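## Task

Take the 96-well plate off plate nest N1 and drop it into the GENERAL bin, which is the blue one among three look-alike bins. All three bins must be standing upright at the end. The plate must stay in the bin without the robot holding it there. Finish by opening the fingers and moving the hand away.

## Robot and tools

Robot: one arm with five joints and a two-finger gripper. Because there are only five joints, the wrist flange axis can lean toward or away from the base but cannot lean sideways. The fingers project off one side of the flange. With the flange pointing straight down they are horizontal, and wrist roll turns them about. The fingers point along the gripper's +x axis and close along its y axis. end_effector_position is the point midway between the finger pads, roughly 2 cm short of the tips.

Frame: every pose is in the scene frame. Its origin sits on the table surface under the arm base, +z is up, and +y is to the left when facing along +x. The base may be slightly tilted. The reported hand position may be a little wrong, more so far from the base.

One row is 8 numbers in this order: x, y, z (metres, absolute target for end_effector_position), qw, qx, qy, qz (absolute target orientation quaternion, w first), opening. Opening runs from -1 to 1: +1 is fully open (0.150 m), -1 is closed, which still leaves a 0.071 m gap. There is only one arm, so each row is a single 8-number list.

Tools:
- execute_actions, argument actions: a list holding nothing or exactly one item. Empty list: nothing is sent; returns the state with pictures. An action item has rows (1 to 15 rows, each an absolute pose row) and steps (7 to 15, default 15; each step is 1/30 s). One row is used per step; if rows run out, the last one repeats. A wait item is {"steps": n} with n up to 300, counted from the previous result, so your thinking time is included. Optional pictures (true/false) asks for images. A call is rejected, and nothing is sent, if its target lies more than 0.6 m from the last reported position along any gripper axis.
- move, argument target: one absolute row as above; speed: path top speed in m/s, 0.002 to 0.5, default 0.25 (rotation capped at twice that in rad/s). The straight-line path lasts 0.5 to 10 s and is cut off at 10 s. The opening is applied when the move starts. The path ignores obstacles, and the real hand may lag, drift, or overshoot the speed, especially near full reach. It starts once the arm is still, or after 3 s. A tilted hand held at fixed orientation along a line often ends held or off_target.
- wait, argument seconds: 0 to 10; the robot gets nothing new.
- zoom_image, arguments camera (cam_head_left, cam_head_right, cam_high, cam_low, cam_wrist) and region [x0, y0, x1, y1] in pixels, origin top-left, no more than 504 by 504. Image sizes: cam_wrist 616x616, the others 672x504.
- finished_scene, argument scene (1 or 2): ends that scene for good and reports whether the goal was met; it then gives the next task.

Timing: the simulation keeps running while you think and write. An action's result is captured 7 steps before it finishes; those 7 steps play out during your reply, and your next action begins only after. move and wait hold nothing back and always return pictures; a move reports when it has ended.

Motion limits: each step, the commanded pose is clipped to at most 70 mm and 16 degrees away from the measured pose, then joints are driven toward it by damped inverse kinematics. After an action ends, the arm only reaches the last clipped pose, so a distant target may need several calls; read the returned pose and command the remainder. Joints move at most 3.14 rad/s, take 0.16 s to get up to speed, and arrive together. The elbow never quite straightens.

Reading results: the state line gives position, quaternion and linear/angular velocities. Joint positions and Joint velocities list waist, shoulder, elbow, wrist pitch, wrist roll (rad, rad/s), then finger pad gap (m, m/s). Joint ranges: waist -6.283 to 6.283, shoulder -2.059 to 2.094, elbow -3.927 to 0.192, wrist pitch -1.693 to 3.142, wrist roll -6.283 to 6.283. A "pose unreachable" line means the clearance check (which treats any mounting block or post as arm) altered or stopped the command; HELD tags each step affected. "Hand target" appears only when nothing is held back and shows where the controller is heading. The move: line says done (settled near target), off_target, moving, held (last step blocked) or fault, plus limits: paced means the pose was clipped, held means some steps were blocked, after which the arm may surge faster than speed. Distance to target is given.

Gripping: grip_measured uses the opening scale and may be offset by up to 0.025 consistently in a scene. To keep hold, command an opening at least 0.04 below grip_measured. Each pad pushes about 20 N; a fast close can squeeze harder and sometimes springs open.

Hazards: load limits are waist 44, shoulder 44, elbow 26.4, wrist pitch 17.6, wrist roll 17.6 N m, including the carried weight. Hitting one triggers a torque fault: the arm backs off, freezes 10 s and drops the rest of the call. Holding loads heats motors; MOTOR HOT warns at 65 °C, and at 80 °C the brakes lock until cool (OVER-TEMPERATURE FAULT). Random tugs may pull the held plate or nudge loose items. Avoid dropping the plate, knocking anything off the table (that ends the scene), tipping bins, fast contacts and pressing far past a contact. Release only once the whole plate is inside the bin, then open and withdraw.

Each tool is called after "Request:" as a command line: name --argument value for each argument, lists and objects as JSON in quotes; but a table of rows of numbers goes row by row, as --pt "numbers of a row", without its own name.

## Session

Request:
execute_actions --actions '[]'

Scene clock: 0.00 s of 8400.00 s.
end_effector_position=(+0.2311, -0.0902, +0.1377) grip_measured=+1.00 end_effector_quat_wxyz=(+0.847, -0.092, +0.079, -0.517) end_effector_velocity=(+0.000, -0.000, +0.000) end_effector_angular_velocity=(-0.000, -0.000, -0.001)
Joint positions: [ 0.26   0.012 -0.002  0.235  1.342  0.15 ]
Joint velocities: [-0.001  0.    -0.    -0.     0.001  0.   ]
Hand target: +0.231, -0.090, +0.138; +0.847, -0.092, +0.079, -0.517

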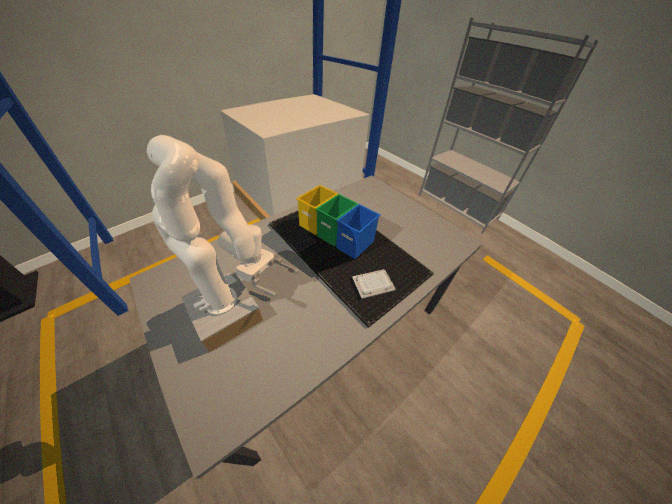

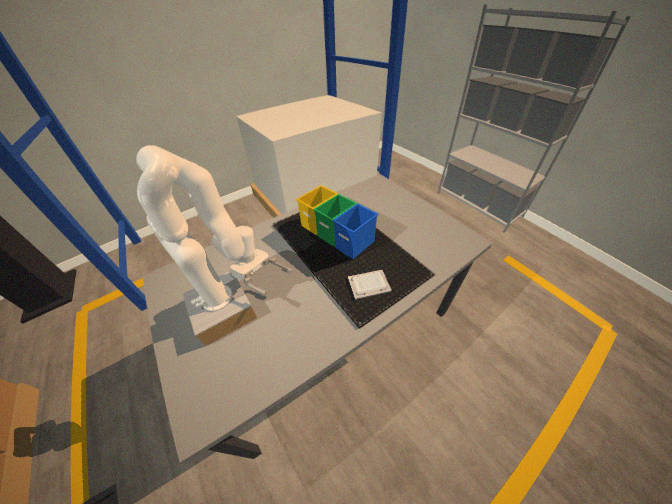

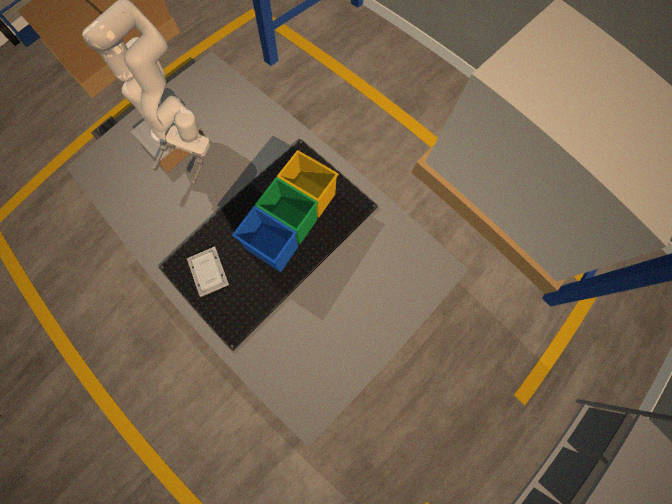

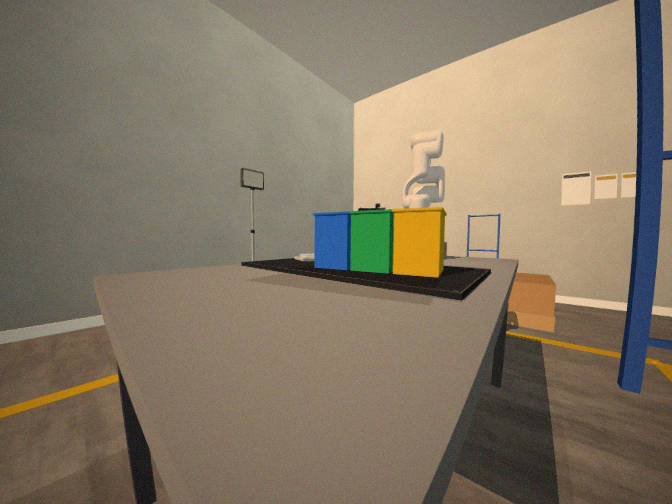

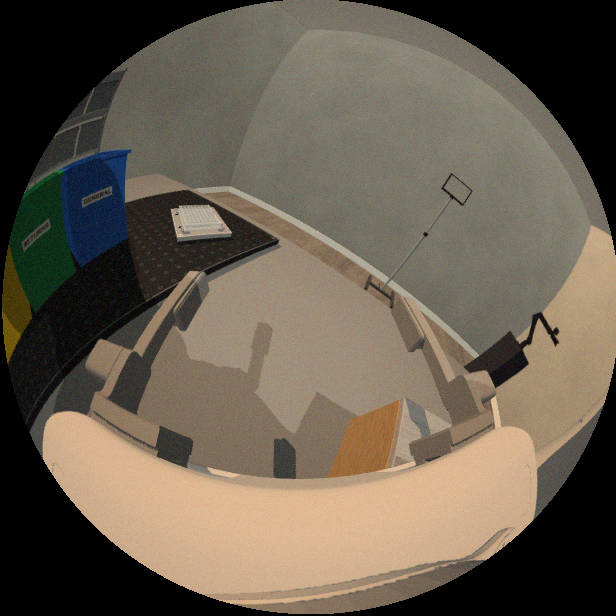

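Request:
move --target '[0.22,-0.08,0.16,0.985,0,0,-0.174,1]'

Scene clock: 2.23 s of 8400.00 s.
end_effector_position=(+0.2287, -0.0878, +0.1420) grip_measured=+1.00 end_effector_quat_wxyz=(+0.884, -0.069, +0.070, -0.458) end_effector_velocity=(+0.000, +0.000, -0.000) end_effector_angular_velocity=(-0.000, +0.000, +0.001)
Joint positions: [ 0.238 -0.101  0.101  0.198  1.18   0.15 ]
Joint velocities: [ 0.001  0.     0.     0.    -0.     0.   ]
Hand target: +0.229, -0.088, +0.142; +0.884, -0.069, +0.070, -0.458
Off the commanded pose: 0.021 m, 36 deg; orientation clipped at the last step of the last action.
Kept back: nothing.
move: held; limits=paced,held; held on 42 of 57 steps, including the last
pose unreachable: on one or more control steps of this call an arm could not follow its commanded pose, so it was not sent that pose on those steps. On the call's last step it was still not sent that pose. It may still have moved: this result reports where it is.
cause: the commanded pose would bring two parts of the arm too close to each other (joints 2 (shoulder) to 4 (wrist pitch) lie between them).

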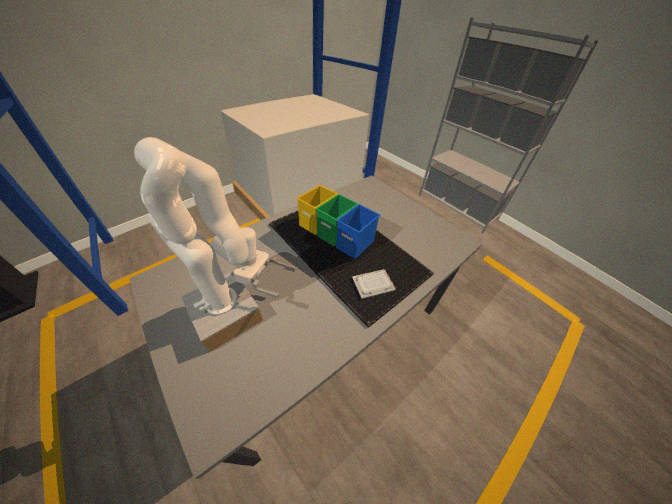

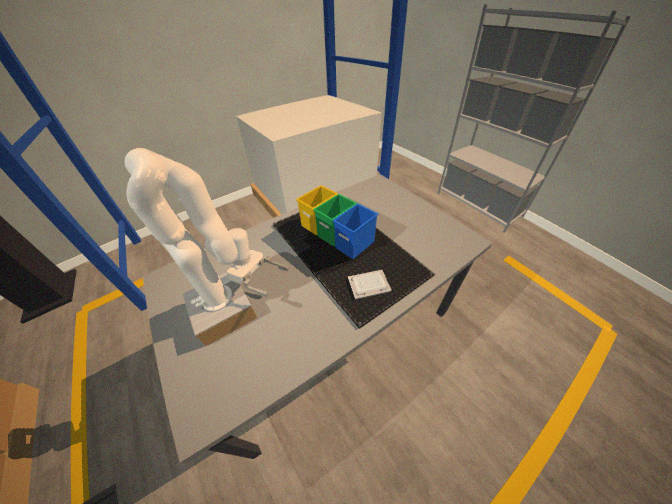

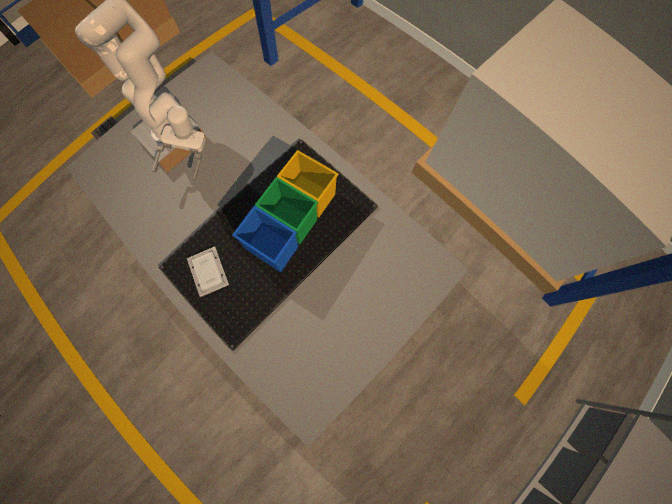

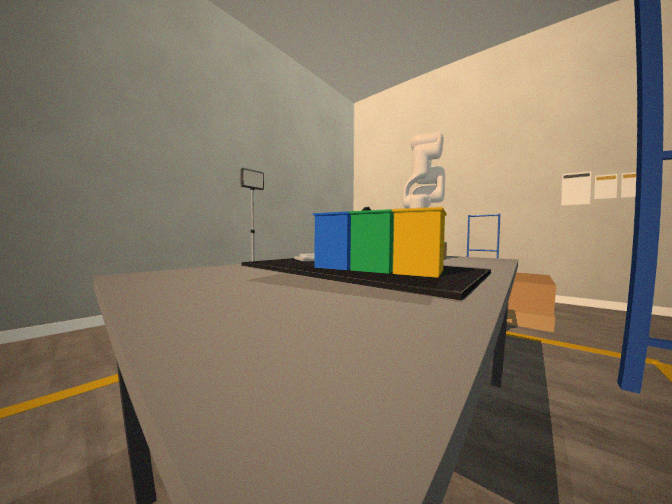

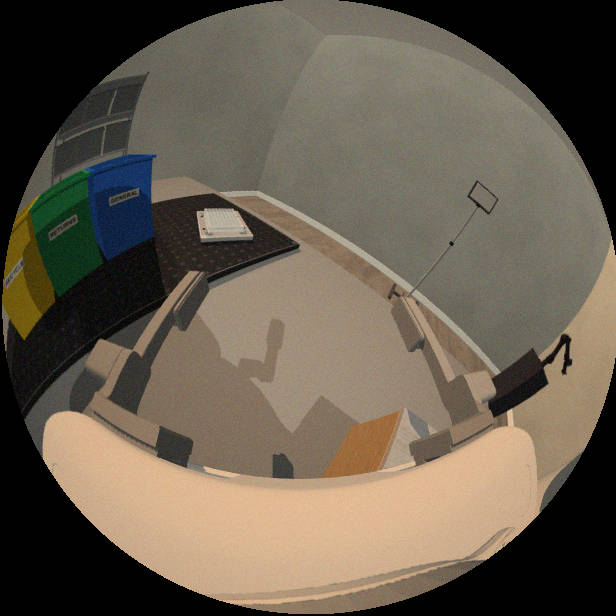

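Request:
move --target '[0.40,-0.15,0.15,0.90,-0.06,0.07,-0.42,1]'

Scene clock: 3.80 s of 8400.00 s.
end_effector_position=(+0.3998, -0.1497, +0.1500) grip_measured=+1.00 end_effector_quat_wxyz=(+0.901, -0.034, +0.079, -0.425) end_effector_velocity=(+0.003, -0.000, +0.000) end_effector_angular_velocity=(-0.000, -0.003, +0.001)
Joint positions: [-0.104  0.167 -0.419  0.43   0.763  0.15 ]
Joint velocities: [-0.001  0.005 -0.007 -0.002 -0.002  0.   ]
Hand target: +0.400, -0.150, +0.150; +0.901, -0.034, +0.079, -0.425
Off the commanded pose: 0.000 m, 3 deg.
Kept back: nothing.
move: off_target

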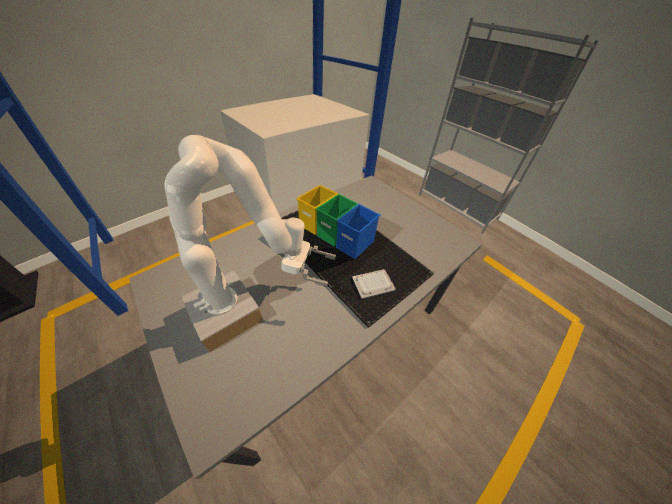

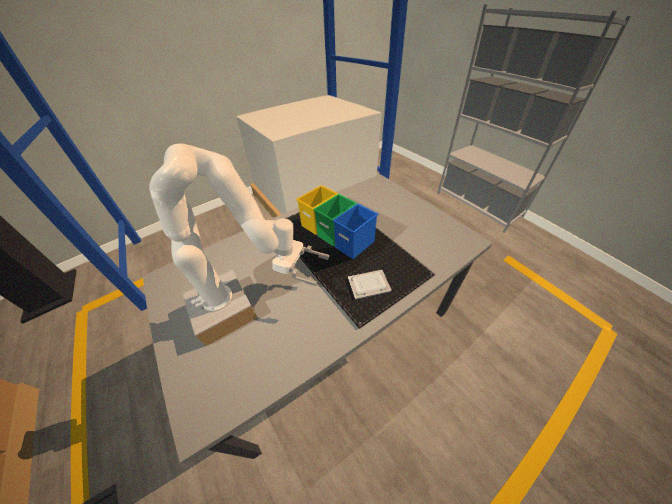

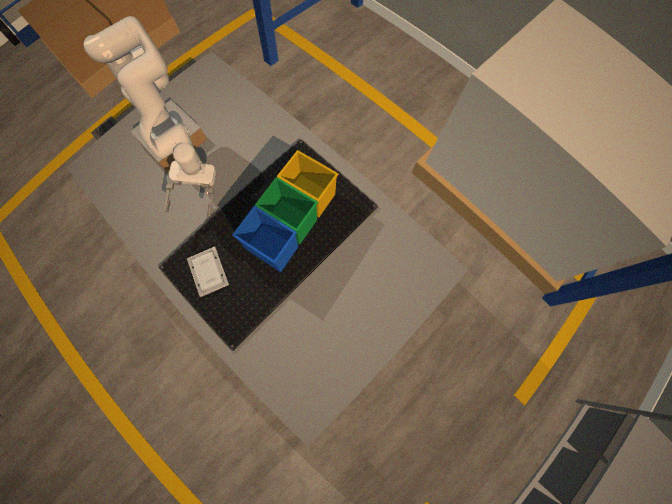

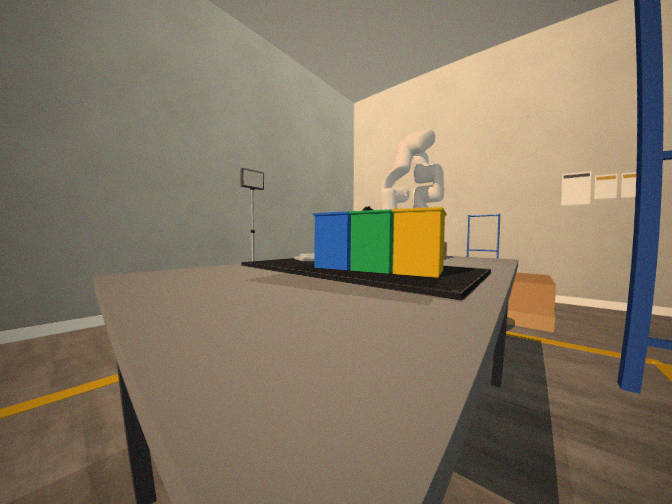

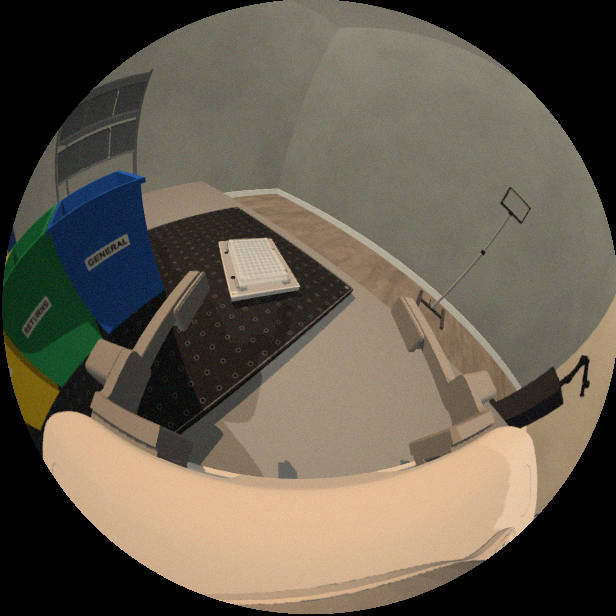

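Request:
move --target '[0.50,-0.22,0.10,0.92,-0.03,0.07,-0.38,1]'

Scene clock: 5.47 s of 8400.00 s.
end_effector_position=(+0.4999, -0.2197, +0.1000) grip_measured=+1.00 end_effector_quat_wxyz=(+0.921, -0.014, +0.072, -0.382) end_effector_velocity=(+0.001, -0.001, -0.001) end_effector_angular_velocity=(+0.000, -0.000, -0.000)
Joint positions: [-0.269  0.542 -0.818  0.431  0.504  0.15 ]
Joint velocities: [-0.002  0.005 -0.006  0.    -0.002  0.   ]
Hand target: +0.500, -0.220, +0.100; +0.921, -0.014, +0.072, -0.383
Off the commanded pose: 0.000 m, 2 deg.
Kept back: nothing.
move: done

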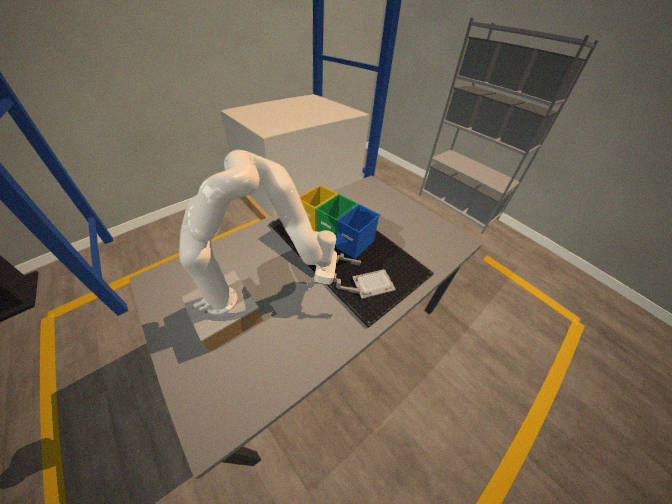

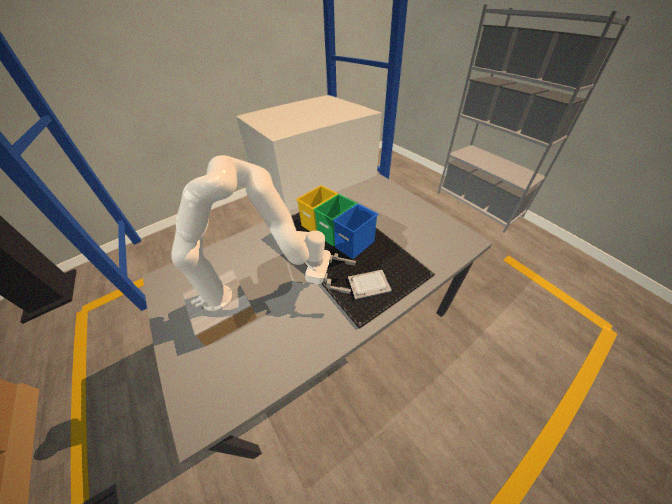

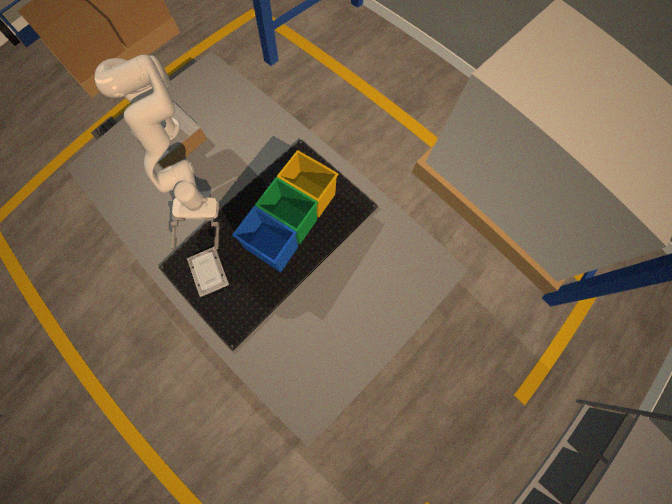

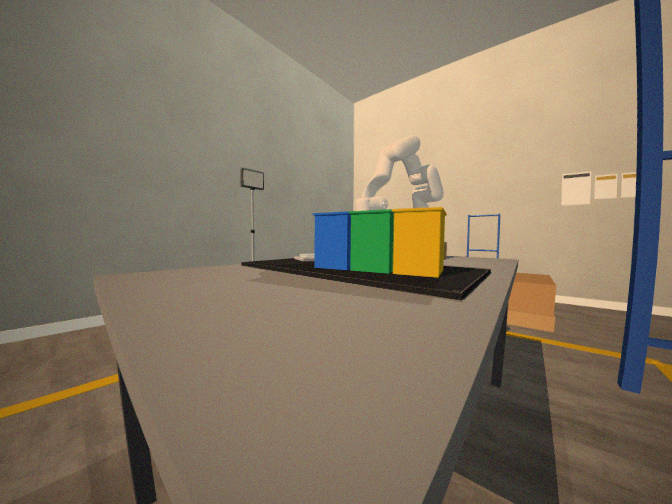

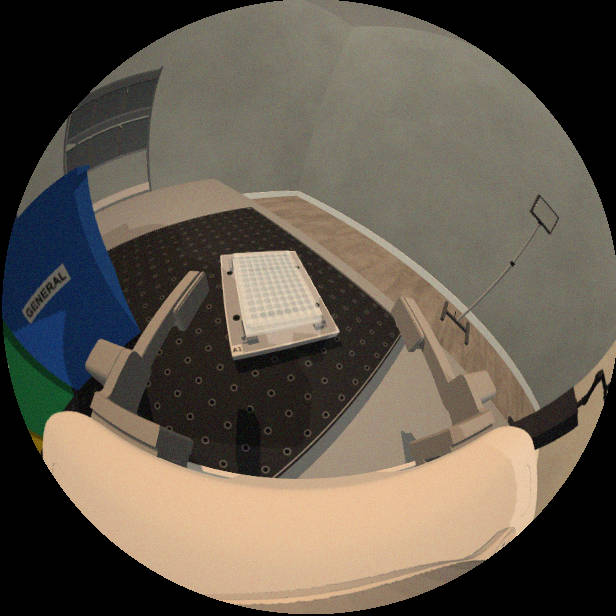

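Request:
move --target '[0.50,-0.225,0.06,0.958,0.0,0.07,-0.276,1]'

Request:
zoom_image --camera "cam_head_right" --region '[280,200,460,335]'

Scene clock: 8.13 s of 8400.00 s.
end_effector_position=(+0.5002, -0.2250, +0.0603) grip_measured=+1.00 end_effector_quat_wxyz=(+0.959, +0.000, +0.070, -0.276) end_effector_velocity=(-0.001, +0.000, -0.002) end_effector_angular_velocity=(+0.002, +0.001, +0.006)
Joint positions: [-0.358  0.653 -0.823  0.319  0.19   0.15 ]
Joint velocities: [-0.002  0.004  0.    -0.003 -0.009  0.   ]
Hand target: +0.500, -0.225, +0.060; +0.959, +0.000, +0.070, -0.276
Off the commanded pose: 0.000 m, 0 deg.
Kept back: nothing.
move: done

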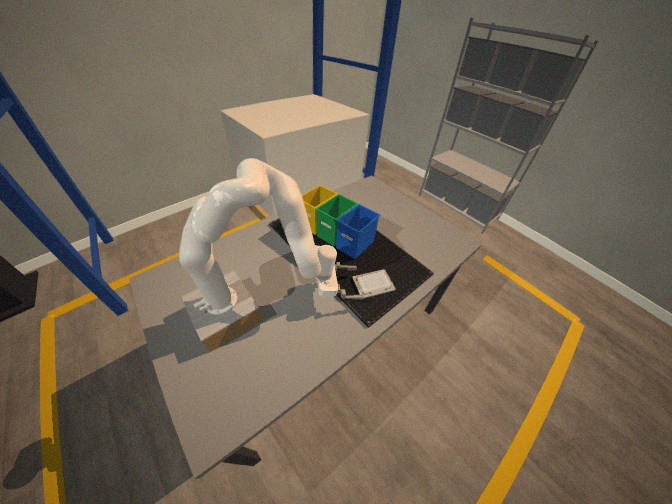

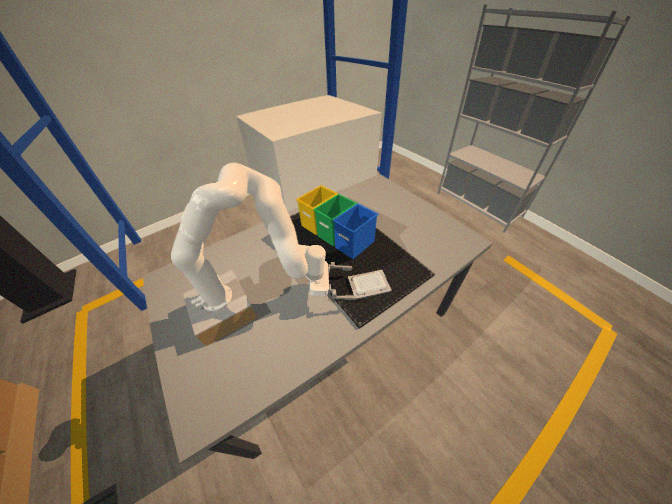

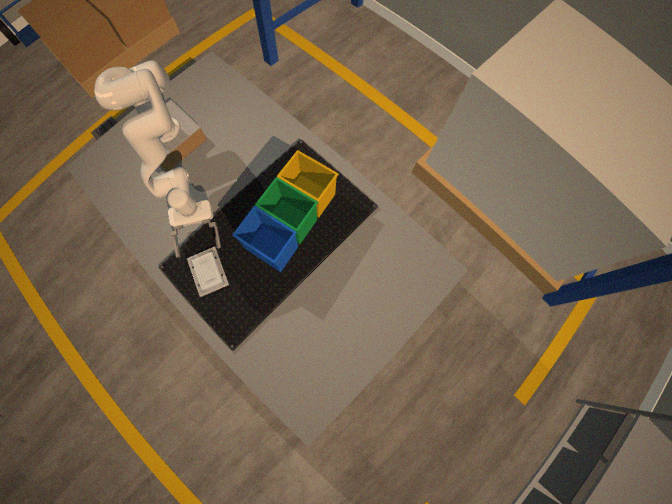

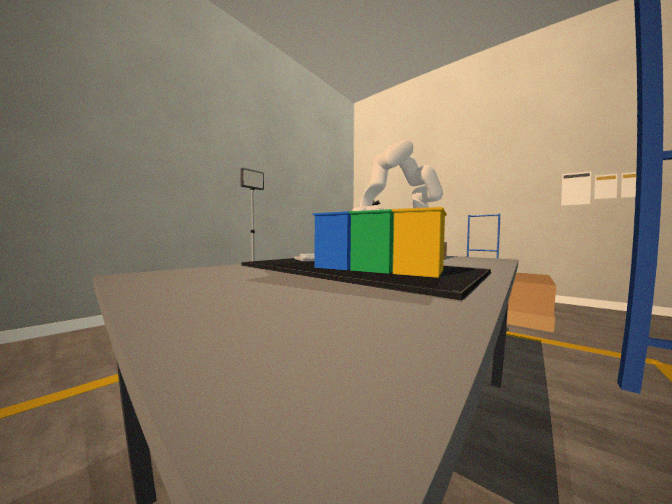

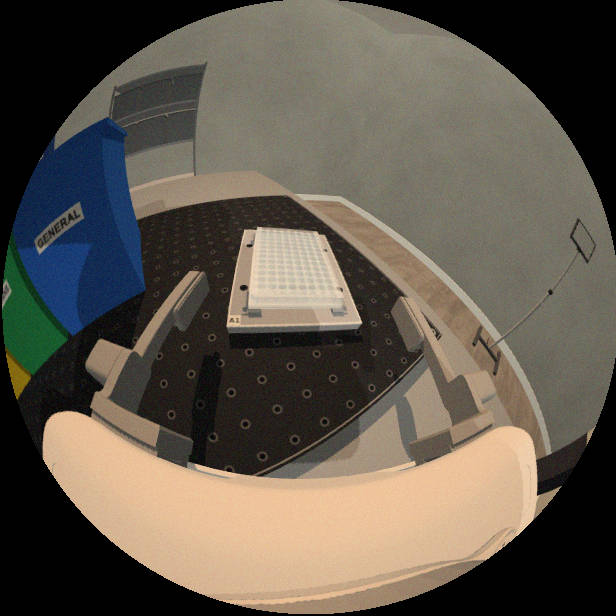

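Region (280, 200, 460, 335) of cam_head_right's 672x504 image, scaled by 2.800, with more detail than that image has; it fills the top 378 rows of this view, and the rest is white.

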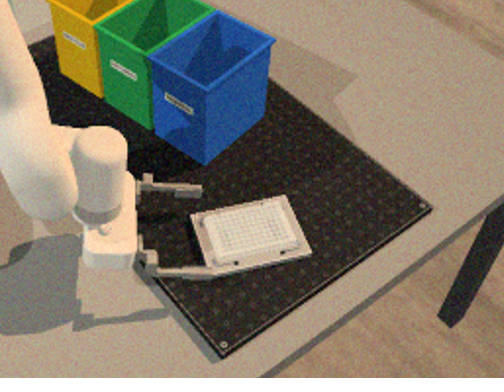

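Request:
move --target '[0.596,-0.279,0.04,0.959,0.0,0.07,-0.276,1]' --speed 0.1

Request:
zoom_image --camera "cam_head_right" --region '[310,240,430,330]'

Scene clock: 10.07 s of 8400.00 s.
end_effector_position=(+0.5959, -0.2785, +0.0401) grip_measured=+1.00 end_effector_quat_wxyz=(+0.959, +0.003, +0.070, -0.276) end_effector_velocity=(+0.001, -0.000, -0.000) end_effector_angular_velocity=(+0.000, +0.000, +0.001)
Joint positions: [-0.387  0.9   -1.292  0.541  0.159  0.15 ]
Joint velocities: [ 0.     0.004 -0.007  0.004 -0.001  0.   ]
Hand target: +0.596, -0.279, +0.040; +0.959, +0.003, +0.070, -0.276
Off the commanded pose: 0.001 m, 0 deg.
Kept back: nothing.
move: done

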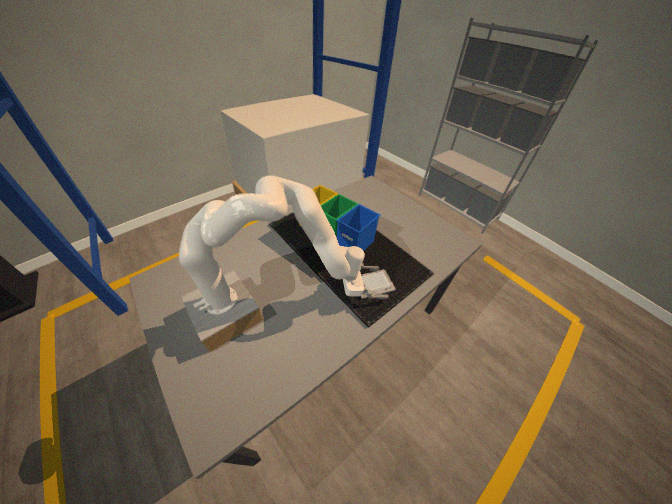

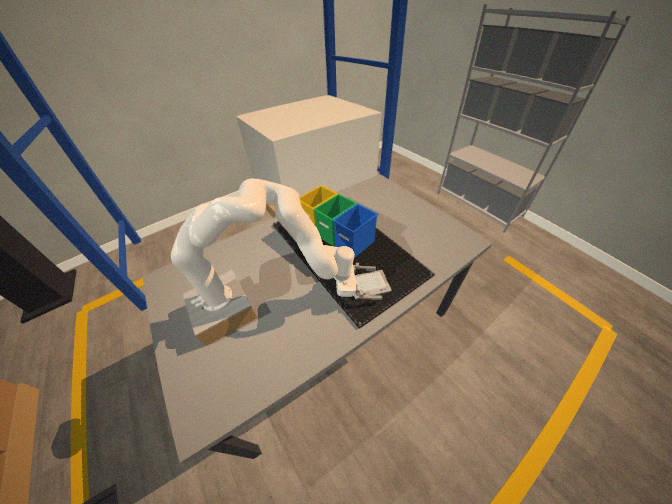

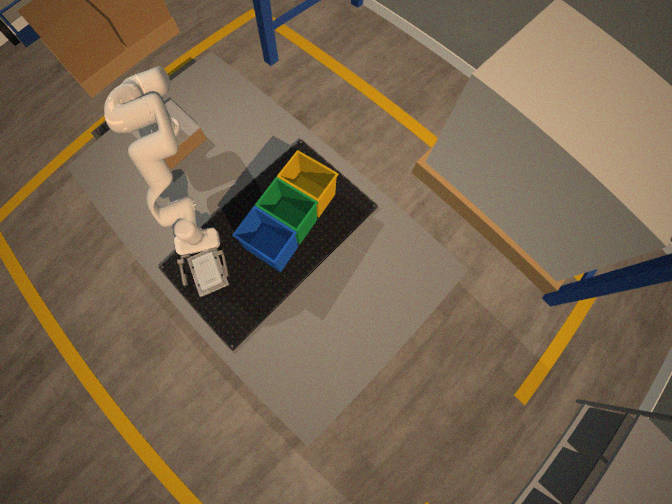

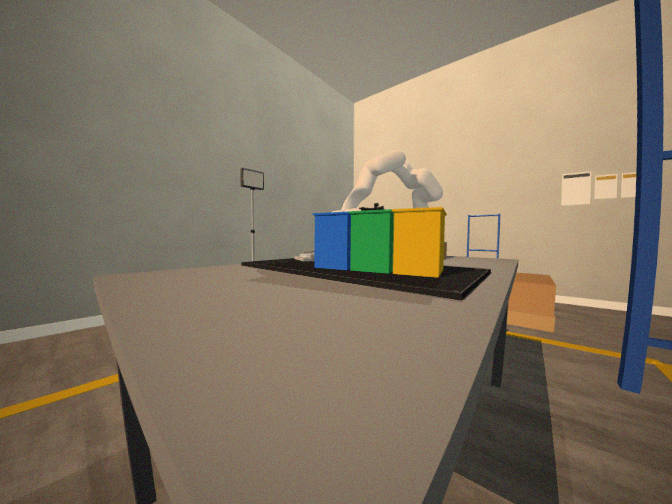

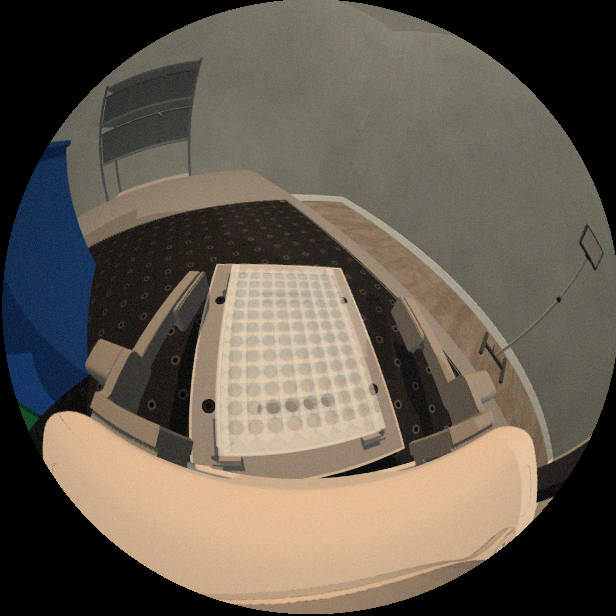

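Region (310, 240, 430, 330) of cam_head_right's 672x504 image, scaled by 4.200, with more detail than that image has; it fills the top 378 rows of this view, and the rest is white.

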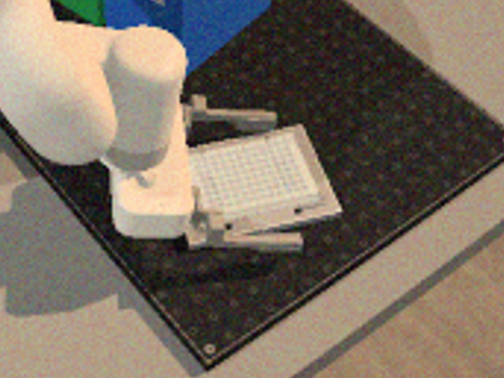

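Request:
move --target '[0.588,-0.272,0.028,0.959,0.0,0.07,-0.276,0.0]' --speed 0.04

Request:
move --target '[0.588,-0.272,0.028,0.959,0.0,0.07,-0.276,-0.8]' --speed 0.04

Scene clock: 11.17 s of 8400.00 s.
end_effector_position=(+0.5938, -0.2739, +0.0363) grip_measured=+0.01 end_effector_quat_wxyz=(+0.960, +0.001, +0.060, -0.275) end_effector_velocity=(-0.000, +0.000, -0.000) end_effector_angular_velocity=(-0.002, -0.005, -0.001)
Joint positions: [-0.381  0.908 -1.27   0.492  0.162  0.111]
Joint velocities: [ 0.     0.001  0.003 -0.01   0.002 -0.   ]
Hand target: +0.588, -0.272, +0.028; +0.959, +0.002, +0.070, -0.276
Off the commanded pose: 0.010 m, 1 deg.
Kept back: nothing.
move: off_target

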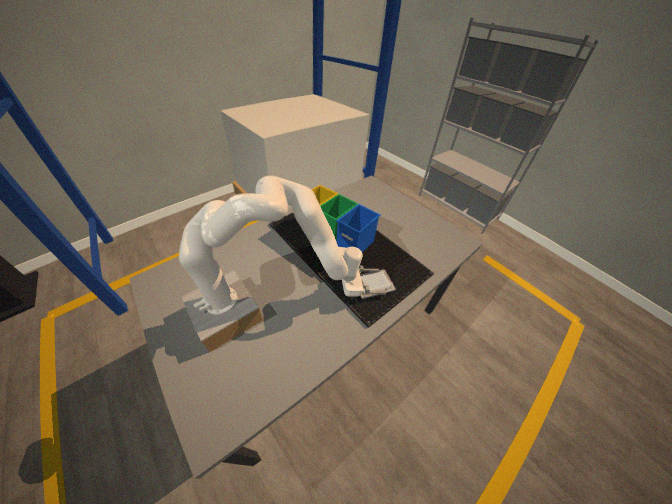

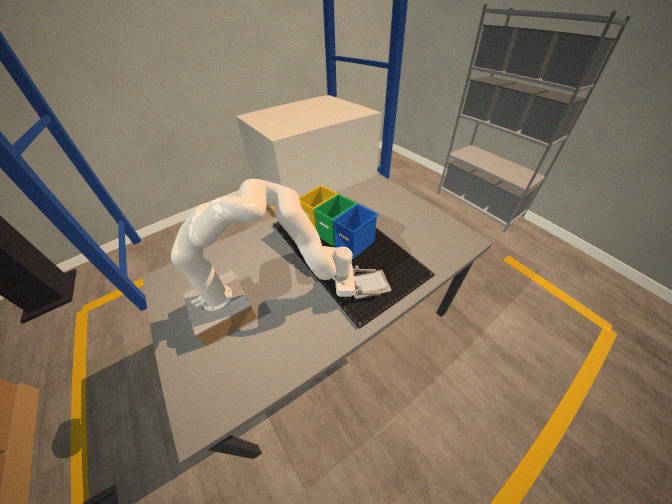

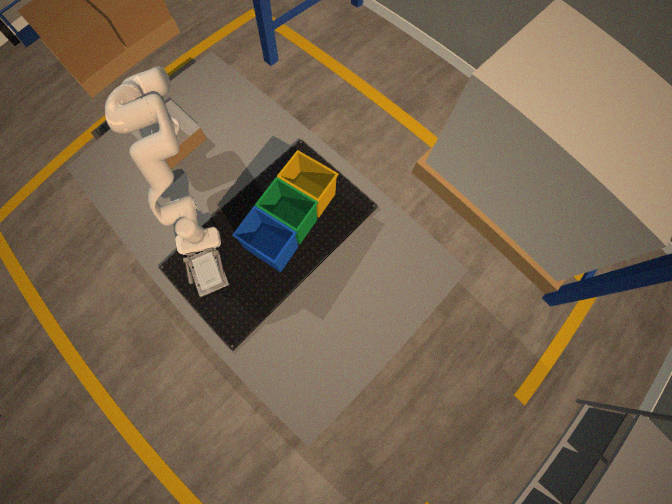

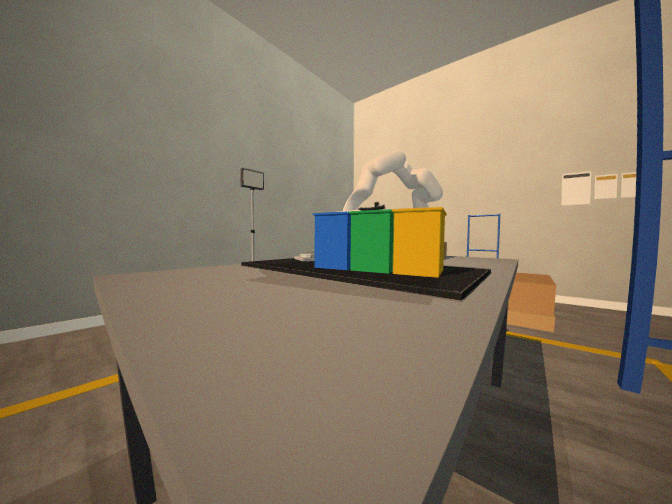

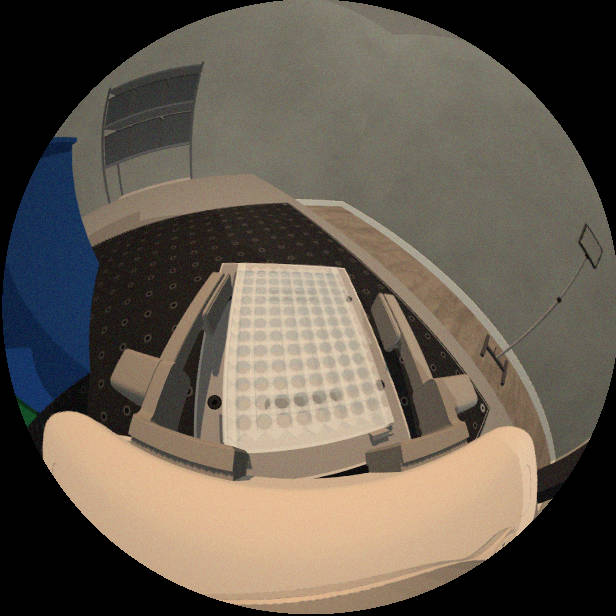

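Scene clock: 11.87 s of 8400.00 s.
end_effector_position=(+0.5969, -0.2695, +0.0361) grip_measured=-0.51 end_effector_quat_wxyz=(+0.961, +0.001, +0.059, -0.269) end_effector_velocity=(-0.000, -0.001, +0.000) end_effector_angular_velocity=(+0.000, +0.000, -0.001)
Joint positions: [-0.375  0.911 -1.274  0.491  0.156  0.091]
Joint velocities: [-0.001 -0.    -0.     0.001 -0.     0.   ]
Hand target: +0.588, -0.272, +0.028; +0.959, +0.002, +0.070, -0.276
Off the commanded pose: 0.012 m, 2 deg.
Kept back: nothing.
move: off_target

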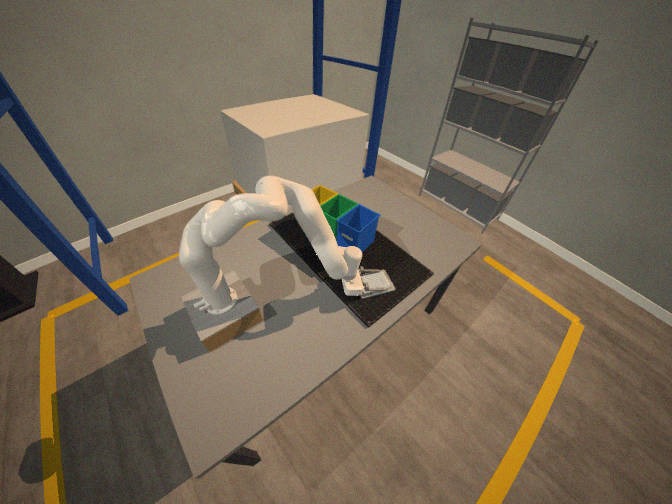

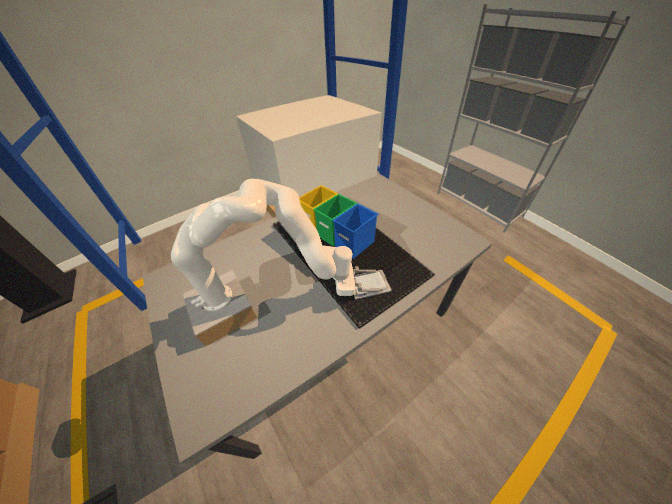

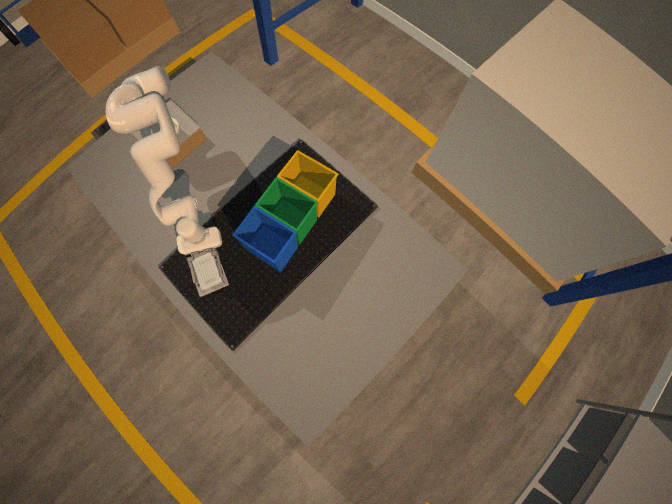

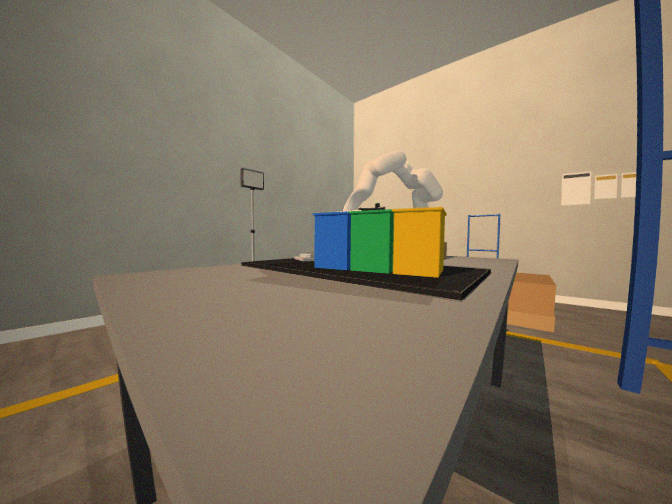

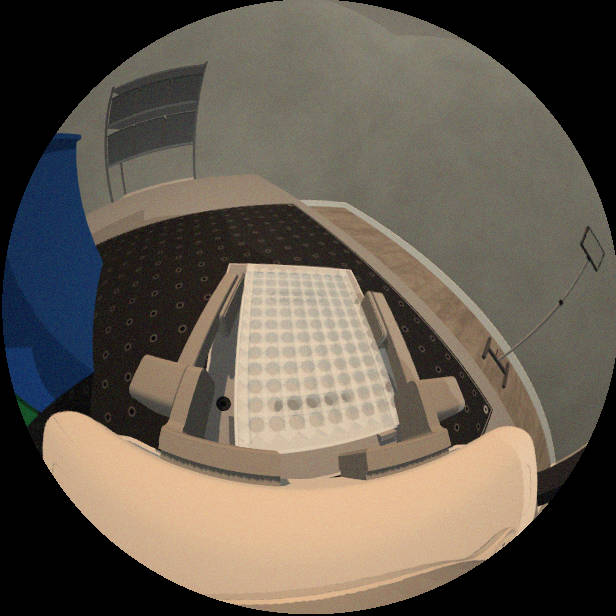

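Request:
move --target '[0.597,-0.27,0.09,0.961,0.0,0.06,-0.269,-0.8]' --speed 0.06

Scene clock: 13.33 s of 8400.00 s.
end_effector_position=(+0.5968, -0.2699, +0.0896) grip_measured=-0.58 end_effector_quat_wxyz=(+0.961, +0.001, +0.060, -0.269) end_effector_velocity=(-0.001, +0.001, -0.001) end_effector_angular_velocity=(+0.002, +0.005, +0.001)
Joint positions: [-0.376  0.762 -1.208  0.577  0.156  0.088]
Joint velocities: [ 0.001 -0.003  0.004  0.004  0.     0.   ]
Hand target: +0.597, -0.270, +0.090; +0.961, +0.001, +0.060, -0.269
Off the commanded pose: 0.000 m, 0 deg.
Kept back: nothing.
move: done

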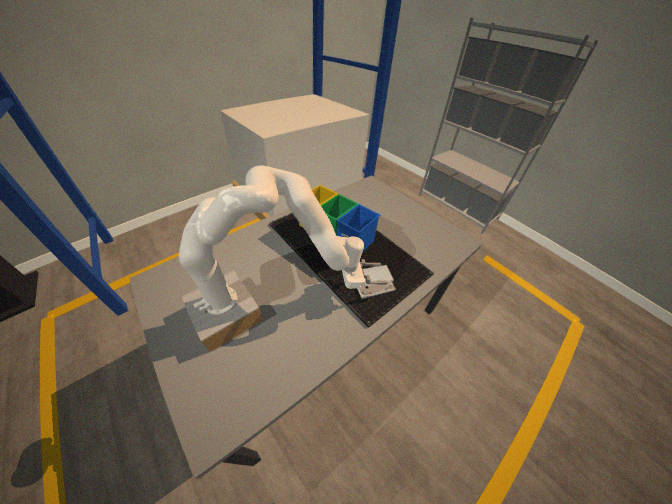

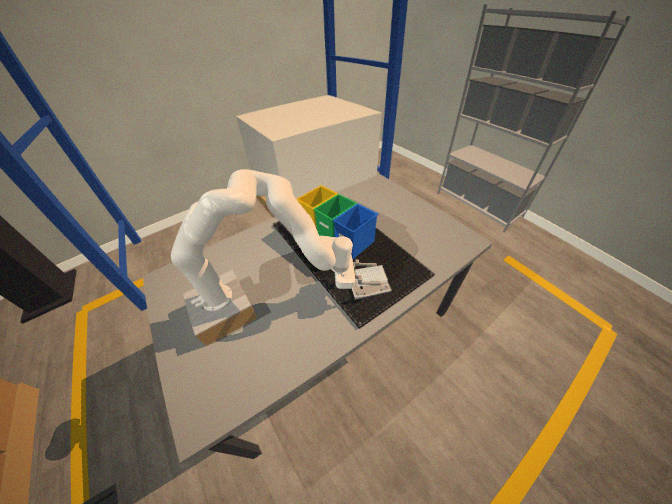

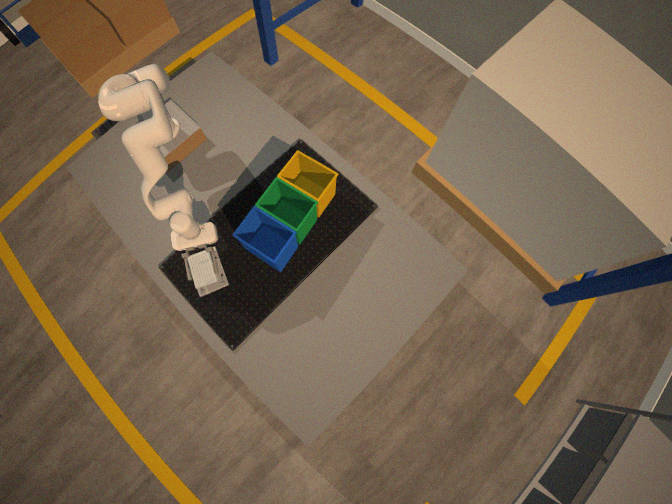

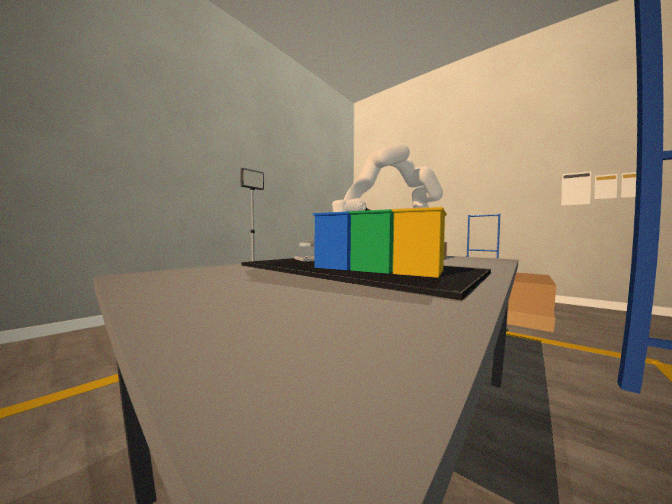

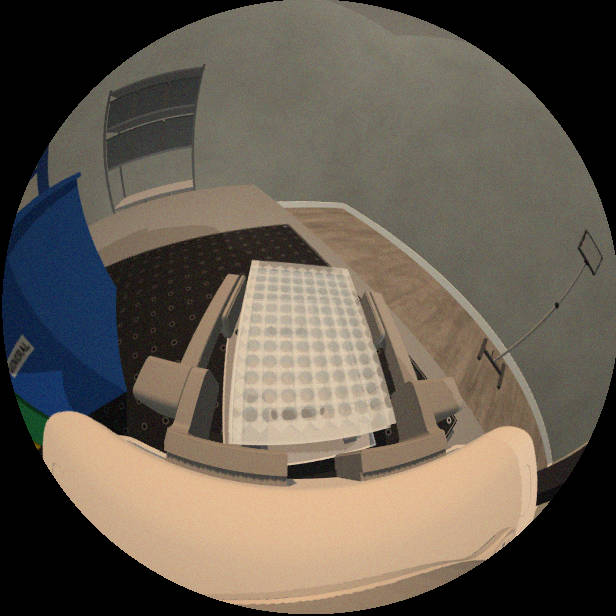

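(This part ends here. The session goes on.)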